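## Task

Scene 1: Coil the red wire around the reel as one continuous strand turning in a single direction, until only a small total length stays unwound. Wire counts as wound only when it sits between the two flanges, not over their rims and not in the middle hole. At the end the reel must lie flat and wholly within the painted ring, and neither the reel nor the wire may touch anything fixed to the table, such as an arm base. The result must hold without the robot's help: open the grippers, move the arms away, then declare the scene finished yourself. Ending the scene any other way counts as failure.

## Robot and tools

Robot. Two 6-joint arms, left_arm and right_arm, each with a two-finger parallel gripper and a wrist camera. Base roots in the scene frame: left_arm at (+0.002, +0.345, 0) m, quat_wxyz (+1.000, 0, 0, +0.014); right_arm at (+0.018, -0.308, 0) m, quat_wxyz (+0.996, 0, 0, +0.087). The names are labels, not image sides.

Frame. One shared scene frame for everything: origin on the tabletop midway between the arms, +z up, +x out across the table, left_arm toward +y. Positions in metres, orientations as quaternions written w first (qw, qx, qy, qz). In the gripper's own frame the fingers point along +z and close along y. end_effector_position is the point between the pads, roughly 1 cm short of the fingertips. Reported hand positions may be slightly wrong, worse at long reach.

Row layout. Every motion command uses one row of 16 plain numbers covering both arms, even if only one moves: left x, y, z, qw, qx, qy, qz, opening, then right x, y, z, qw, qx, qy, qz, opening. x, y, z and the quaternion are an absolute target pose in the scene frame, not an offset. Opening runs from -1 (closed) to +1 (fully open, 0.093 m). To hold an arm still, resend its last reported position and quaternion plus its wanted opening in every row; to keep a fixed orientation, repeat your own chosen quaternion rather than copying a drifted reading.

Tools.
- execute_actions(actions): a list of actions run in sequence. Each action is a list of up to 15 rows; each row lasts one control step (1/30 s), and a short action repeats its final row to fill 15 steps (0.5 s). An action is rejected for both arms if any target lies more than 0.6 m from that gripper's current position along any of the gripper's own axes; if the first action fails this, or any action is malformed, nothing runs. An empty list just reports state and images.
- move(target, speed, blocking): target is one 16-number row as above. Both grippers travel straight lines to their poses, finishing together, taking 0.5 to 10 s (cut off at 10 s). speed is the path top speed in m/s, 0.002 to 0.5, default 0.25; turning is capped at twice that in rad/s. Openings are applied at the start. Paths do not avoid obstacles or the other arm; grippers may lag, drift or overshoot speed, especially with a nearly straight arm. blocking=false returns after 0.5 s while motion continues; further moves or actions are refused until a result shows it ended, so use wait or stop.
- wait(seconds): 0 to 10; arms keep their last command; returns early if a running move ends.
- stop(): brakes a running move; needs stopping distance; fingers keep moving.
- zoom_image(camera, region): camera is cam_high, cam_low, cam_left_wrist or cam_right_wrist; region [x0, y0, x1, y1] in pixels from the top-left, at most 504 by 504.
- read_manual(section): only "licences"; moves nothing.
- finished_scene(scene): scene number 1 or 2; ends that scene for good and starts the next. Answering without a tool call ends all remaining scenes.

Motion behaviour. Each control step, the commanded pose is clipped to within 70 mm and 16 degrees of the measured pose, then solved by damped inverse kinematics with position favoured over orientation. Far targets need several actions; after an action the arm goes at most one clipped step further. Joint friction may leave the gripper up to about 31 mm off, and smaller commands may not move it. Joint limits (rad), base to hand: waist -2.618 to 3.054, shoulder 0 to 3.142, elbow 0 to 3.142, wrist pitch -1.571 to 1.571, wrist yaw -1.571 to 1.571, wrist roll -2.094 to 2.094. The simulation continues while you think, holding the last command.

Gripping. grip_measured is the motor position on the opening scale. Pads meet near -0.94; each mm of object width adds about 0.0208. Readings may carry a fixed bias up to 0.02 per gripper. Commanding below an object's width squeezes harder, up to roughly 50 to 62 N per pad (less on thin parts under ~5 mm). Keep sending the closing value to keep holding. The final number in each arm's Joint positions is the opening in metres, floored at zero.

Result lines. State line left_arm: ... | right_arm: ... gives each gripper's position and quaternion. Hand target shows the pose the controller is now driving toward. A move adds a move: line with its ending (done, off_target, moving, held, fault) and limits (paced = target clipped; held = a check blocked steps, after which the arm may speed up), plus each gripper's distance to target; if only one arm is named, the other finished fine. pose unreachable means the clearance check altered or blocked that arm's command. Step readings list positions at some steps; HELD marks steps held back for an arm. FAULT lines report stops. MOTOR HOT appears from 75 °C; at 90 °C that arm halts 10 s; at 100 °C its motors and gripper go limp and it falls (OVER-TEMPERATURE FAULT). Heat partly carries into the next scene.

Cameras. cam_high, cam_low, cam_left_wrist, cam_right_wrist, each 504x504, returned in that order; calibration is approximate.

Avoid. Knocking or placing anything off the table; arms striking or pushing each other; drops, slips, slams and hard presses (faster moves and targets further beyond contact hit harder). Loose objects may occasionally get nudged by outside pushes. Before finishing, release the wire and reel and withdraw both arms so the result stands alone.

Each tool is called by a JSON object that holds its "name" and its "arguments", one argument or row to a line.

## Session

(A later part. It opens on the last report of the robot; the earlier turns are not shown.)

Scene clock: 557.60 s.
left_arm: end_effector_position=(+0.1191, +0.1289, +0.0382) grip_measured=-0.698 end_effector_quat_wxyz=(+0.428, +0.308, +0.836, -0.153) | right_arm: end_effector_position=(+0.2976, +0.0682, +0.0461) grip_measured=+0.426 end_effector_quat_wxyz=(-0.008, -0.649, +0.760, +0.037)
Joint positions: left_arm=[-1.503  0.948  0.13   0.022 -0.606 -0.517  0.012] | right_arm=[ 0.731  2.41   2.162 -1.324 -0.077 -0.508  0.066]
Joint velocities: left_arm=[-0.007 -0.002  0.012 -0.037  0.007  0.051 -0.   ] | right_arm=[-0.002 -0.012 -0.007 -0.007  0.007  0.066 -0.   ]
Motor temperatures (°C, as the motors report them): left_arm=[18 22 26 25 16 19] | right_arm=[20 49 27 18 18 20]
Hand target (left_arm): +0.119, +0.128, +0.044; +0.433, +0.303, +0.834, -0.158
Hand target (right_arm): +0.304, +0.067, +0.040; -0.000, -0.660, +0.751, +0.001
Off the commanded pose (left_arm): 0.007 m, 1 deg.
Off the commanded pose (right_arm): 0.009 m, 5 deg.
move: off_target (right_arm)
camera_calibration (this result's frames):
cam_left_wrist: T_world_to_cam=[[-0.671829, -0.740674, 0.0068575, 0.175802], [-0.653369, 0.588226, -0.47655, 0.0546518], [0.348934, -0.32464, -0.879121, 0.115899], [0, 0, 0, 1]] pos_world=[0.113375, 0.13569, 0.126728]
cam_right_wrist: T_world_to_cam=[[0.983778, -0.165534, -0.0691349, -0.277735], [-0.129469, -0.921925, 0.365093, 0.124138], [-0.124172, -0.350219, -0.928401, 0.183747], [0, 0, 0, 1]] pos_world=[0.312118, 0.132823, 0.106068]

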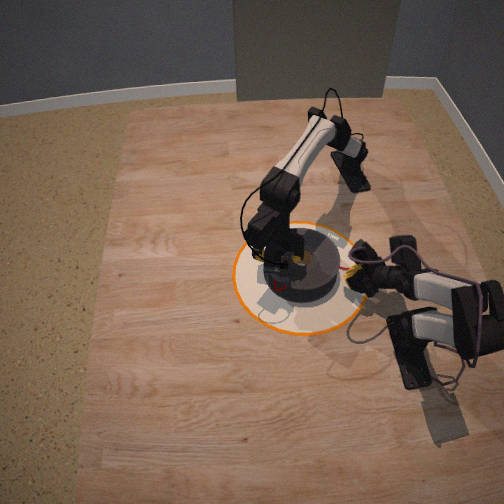

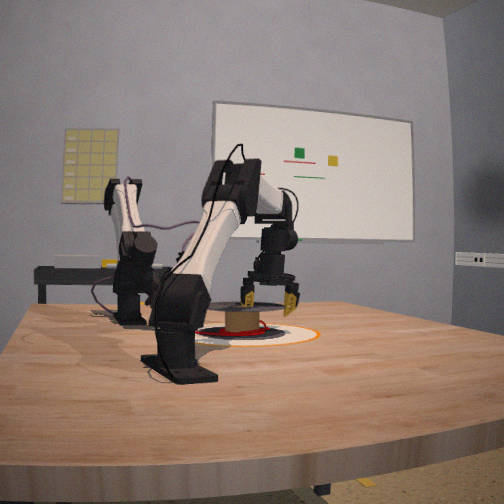

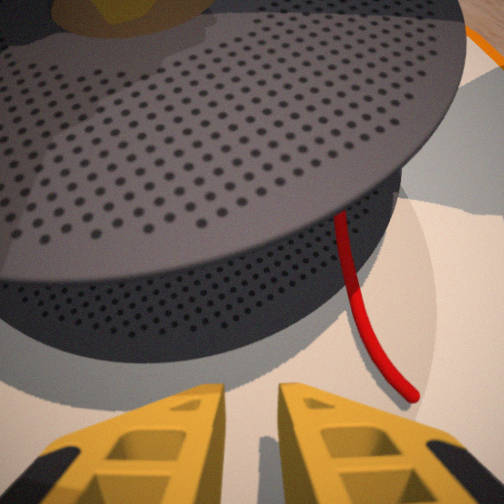

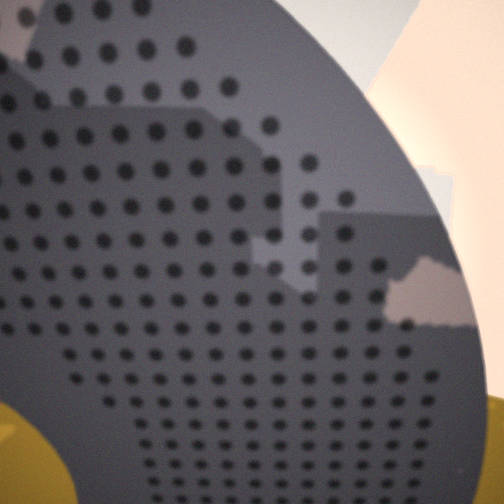

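{"name": "move", "arguments": {
  "target": [0.10,0.17,0.10,0.434,0.303,0.834,-0.158,-0.7, 0.2976,0.0682,0.050,0,-0.65,0.76,0,1.0],
  "speed": 0.2
}}

{"name": "move", "arguments": {
  "target": [0.10,0.20,0.14,0.434,0.303,0.834,-0.158,-0.7, 0.2976,0.0682,0.13,0,-0.65,0.76,0,1.0],
  "speed": 0.2
}}

Scene clock: 560.77 s.
left_arm: end_effector_position=(+0.1012, +0.1699, +0.0887) grip_measured=-0.698 end_effector_quat_wxyz=(+0.426, +0.311, +0.837, -0.146) | right_arm: end_effector_position=(+0.2987, +0.0669, +0.0456) grip_measured=+0.990 end_effector_quat_wxyz=(-0.002, -0.649, +0.761, +0.005)
Joint positions: left_arm=[-1.664  0.522  0.289 -0.672 -0.713 -0.668  0.012] | right_arm=[ 0.751  2.41   2.162 -1.325 -0.011 -0.488  0.093]
Joint velocities: left_arm=[-0.002  0.022 -0.017  0.007  0.066 -0.051 -0.001] | right_arm=[ 0.007 -0.017 -0.012  0.037 -0.037  0.037  0.001]
Motor temperatures (°C, as the motors report them): left_arm=[18 22 26 25 16 19] | right_arm=[20 49 27 18 18 20]
Hand target (left_arm): +0.101, +0.169, +0.099; +0.433, +0.303, +0.834, -0.157
Hand target (right_arm): +0.298, +0.068, +0.050; -0.000, -0.650, +0.760, -0.000
Off the commanded pose (left_arm): 0.011 m, 2 deg.
Off the commanded pose (right_arm): 0.005 m, 1 deg.
move: off_target (left_arm)
camera_calibration (this result's frames):
cam_left_wrist: T_world_to_cam=[[-0.672207, -0.740338, -0.00608606, 0.194908], [-0.652089, 0.595932, -0.468663, 0.0407637], [0.350596, -0.31107, -0.883356, 0.177749], [0, 0, 0, 1]] pos_world=[0.095282, 0.175298, 0.177307]
cam_right_wrist: T_world_to_cam=[[0.98574, -0.167826, -0.0123319, -0.28212], [-0.149331, -0.906183, 0.395641, 0.126758], [-0.0775737, -0.388158, -0.918322, 0.171145], [0, 0, 0, 1]] pos_world=[0.310302, 0.13395, 0.103537]

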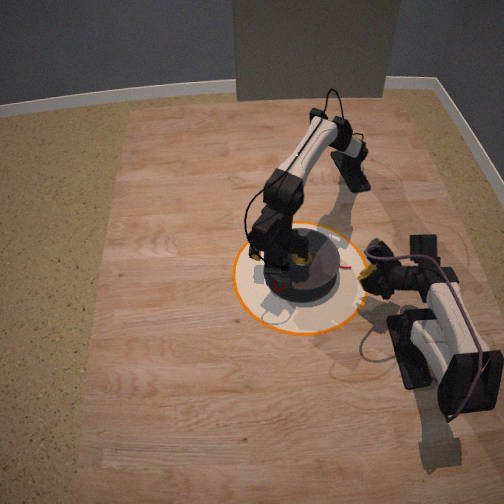

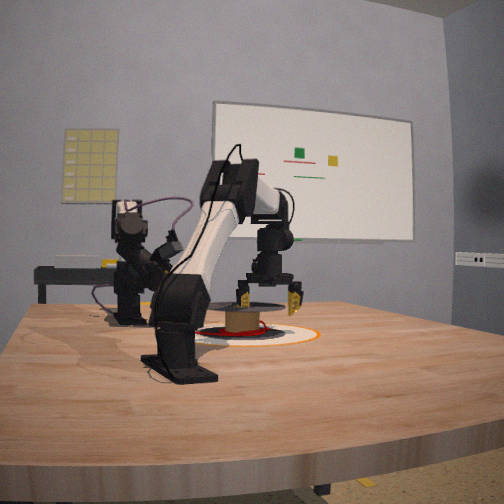

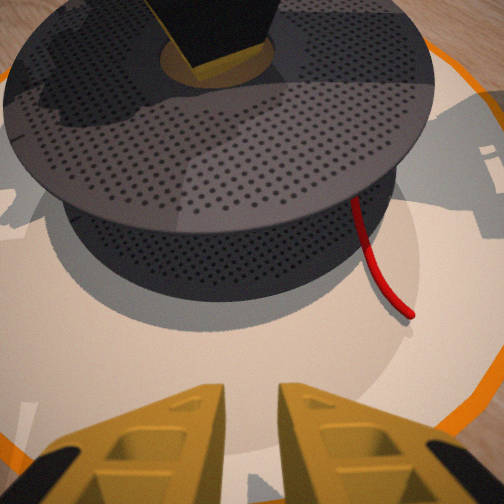

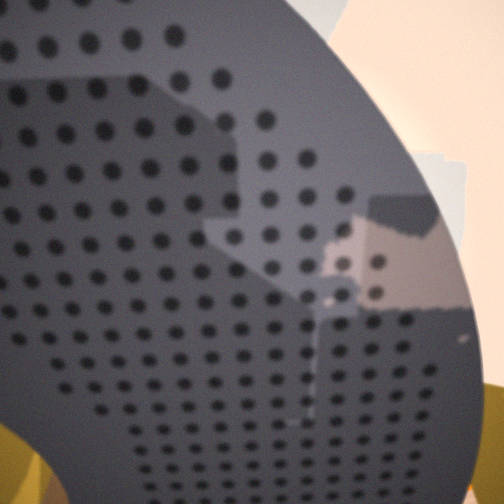

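Scene clock: 561.97 s.
left_arm: end_effector_position=(+0.1001, +0.1982, +0.1308) grip_measured=-0.698 end_effector_quat_wxyz=(+0.427, +0.310, +0.836, -0.148) | right_arm: end_effector_position=(+0.3008, +0.0696, +0.1254) grip_measured=+0.990 end_effector_quat_wxyz=(+0.031, -0.649, +0.760, +0.013)
Joint positions: left_arm=[-1.714  0.39   0.456 -0.999 -0.744 -0.72   0.012] | right_arm=[ 0.751  2.403  2.47  -1.572 -0.011 -0.488  0.093]
Joint velocities: left_arm=[ 0.012 -0.012  0.002  0.022 -0.066  0.007 -0.001] | right_arm=[-0.002  0.012  0.022 -0.051 -0.007 -0.037 -0.001]
Motor temperatures (°C, as the motors report them): left_arm=[18 22 26 25 16 19] | right_arm=[20 49 27 18 18 20]
Hand target (left_arm): +0.101, +0.199, +0.140; +0.434, +0.303, +0.834, -0.158
Hand target (right_arm): +0.299, +0.069, +0.129; +0.032, -0.650, +0.759, +0.007
Off the commanded pose (left_arm): 0.009 m, 2 deg.
Off the commanded pose (right_arm): 0.006 m, 4 deg.
joint sent to its limit (right arm) — the command would take joint 4 (wrist pitch) past its lower limit, so that joint was sent only as far as its limit.
move: off_target (right_arm)
camera_calibration (this result's frames):
cam_left_wrist: T_world_to_cam=[[-0.672383, -0.740201, -0.00198472, 0.214869], [-0.651773, 0.593323, -0.472398, 0.0438682], [0.350847, -0.316339, -0.881383, 0.224927], [0, 0, 0, 1]] pos_world=[0.0941515, 0.204171, 0.219396]
cam_right_wrist: T_world_to_cam=[[0.98561, -0.167998, 0.0187067, -0.286564], [-0.16429, -0.926015, 0.339861, 0.110846], [-0.0397731, -0.338044, -0.94029, 0.233614], [0, 0, 0, 1]] pos_world=[0.309943, 0.133474, 0.187354]

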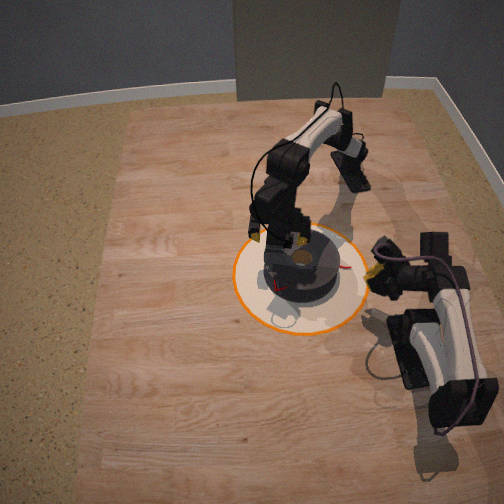

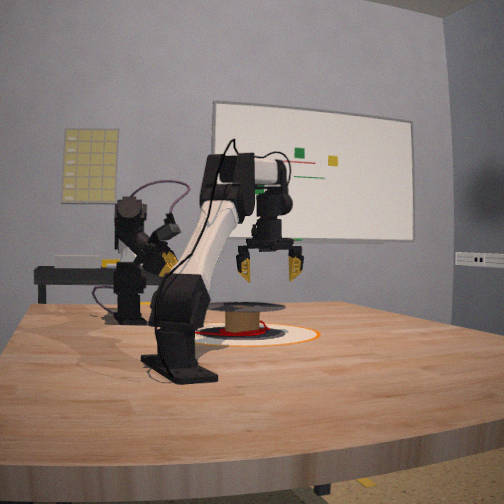

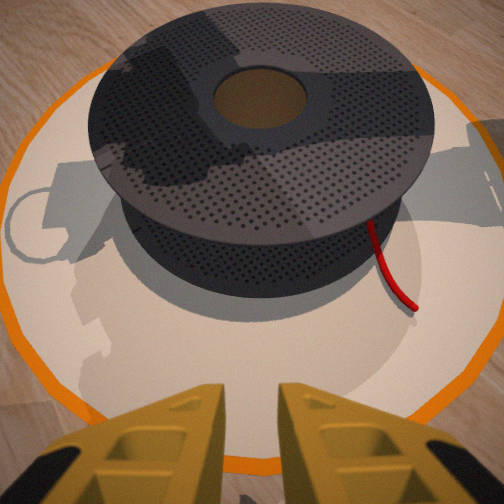

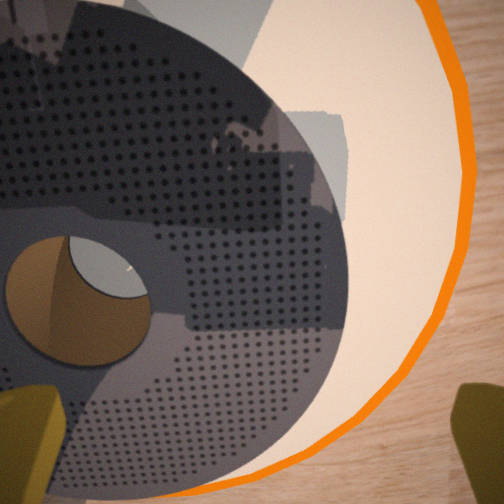

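{"name": "move", "arguments": {
  "target": [0.14,0.42,0.16,0,0.574,-0.819,0,0.0, 0.15,-0.25,0.16,0,-0.65,0.76,0,1.0],
  "speed": 0.3
}}

Scene clock: 566.53 s.
left_arm: end_effector_position=(+0.1441, +0.4126, +0.1604) grip_measured=-0.002 end_effector_quat_wxyz=(+0.010, -0.571, +0.821, -0.015) | right_arm: end_effector_position=(+0.1581, -0.2440, +0.1696) grip_measured=+0.990 end_effector_quat_wxyz=(+0.012, -0.651, +0.759, +0.003)
Joint positions: left_arm=[ 0.449  1.119  1.085 -1.514  0.028 -0.739  0.045] | right_arm=[ 0.243  1.115  1.121 -1.555 -0.012 -1.001  0.093]
Joint velocities: left_arm=[ 0.022 -0.002  0.007 -0.051 -0.051 -0.037 -0.   ] | right_arm=[ 0.007  0.007 -0.012 -0.007 -0.007 -0.081  0.   ]
Motor temperatures (°C, as the motors report them): left_arm=[18 22 27 24 16 19] | right_arm=[20 49 26 18 18 20]
Hand target (left_arm): +0.143, +0.416, +0.162; +0.002, -0.577, +0.817, -0.008
Hand target (right_arm): +0.150, -0.248, +0.166; +0.002, -0.650, +0.760, +0.010
Off the commanded pose (left_arm): 0.008 m, 2 deg.
Off the commanded pose (right_arm): 0.014 m, 1 deg.
move: off_target (right_arm)
camera_calibration (this result's frames):
cam_left_wrist: T_world_to_cam=[[0.93176, -0.355629, 0.0731535, 0.00133513], [-0.351094, -0.831206, 0.431079, 0.358786], [-0.0924986, -0.427346, -0.899344, 0.415947], [0, 0, 0, 1]] pos_world=[0.163198, 0.476454, 0.219317]
cam_right_wrist: T_world_to_cam=[[0.986528, -0.163294, 0.00987471, -0.196909], [-0.154814, -0.912386, 0.378926, -0.222821], [-0.0528668, -0.37535, -0.925374, 0.153835], [0, 0, 0, 1]] pos_world=[0.167893, -0.177711, 0.228732]

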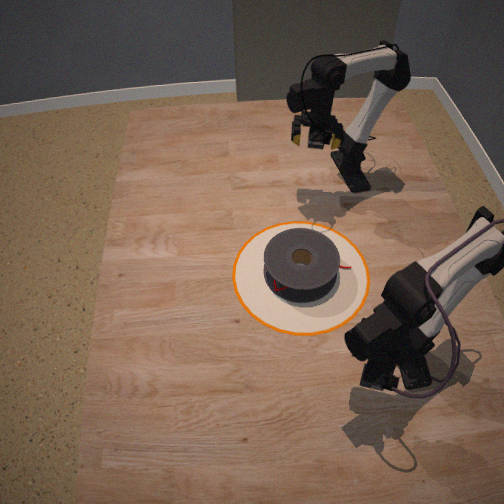

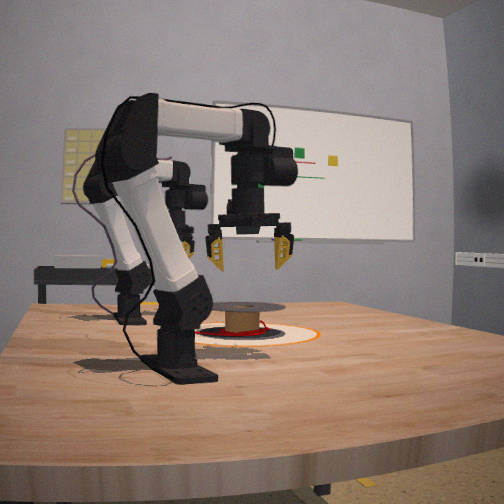

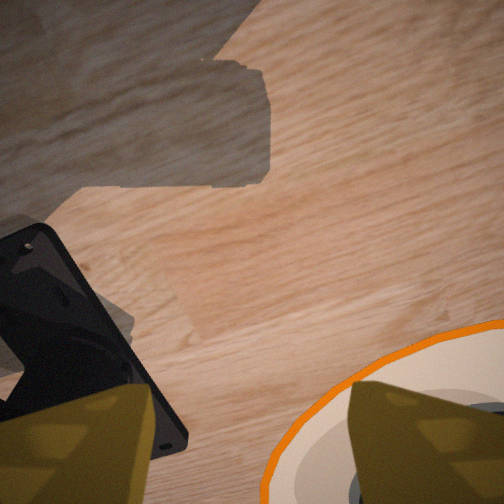

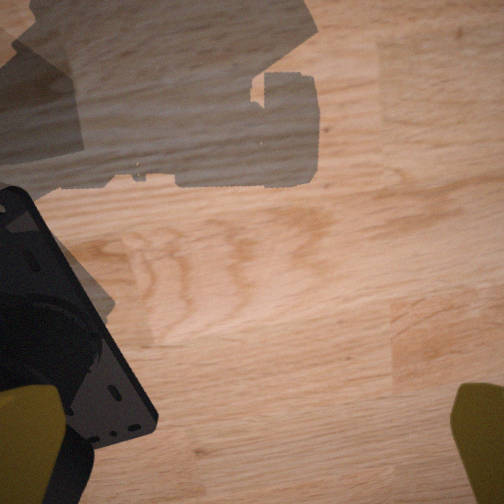

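{"name": "zoom_image", "arguments": {
  "camera": "cam_high",
  "region": [225, 210, 385, 340]
}}

{"name": "zoom_image", "arguments": {
  "camera": "cam_low",
  "region": [180, 285, 330, 360]
}}

Region (225, 210, 385, 340) of cam_high's 504x504 image, scaled by 3.150, with more detail than that image has; it fills the top 410 rows of this view, and the rest is white.

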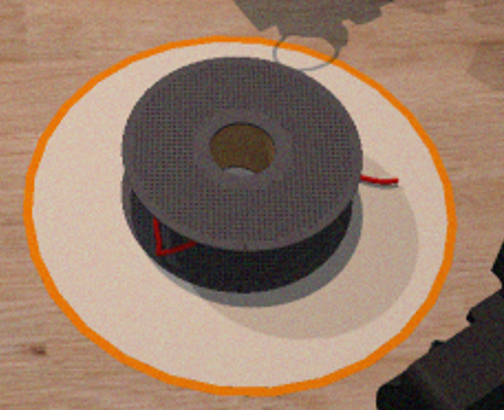

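Region (180, 285, 330, 360) of cam_low's 504x504 image, scaled by 3.360, with more detail than that image has.

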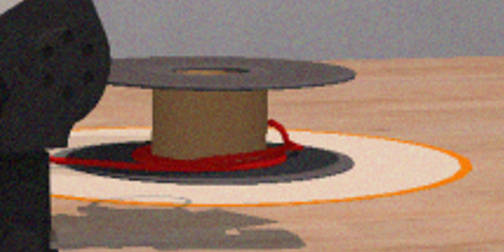

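{"name": "finished_scene", "arguments": {
  "scene": 1
}}

The scene is finished: the task was done.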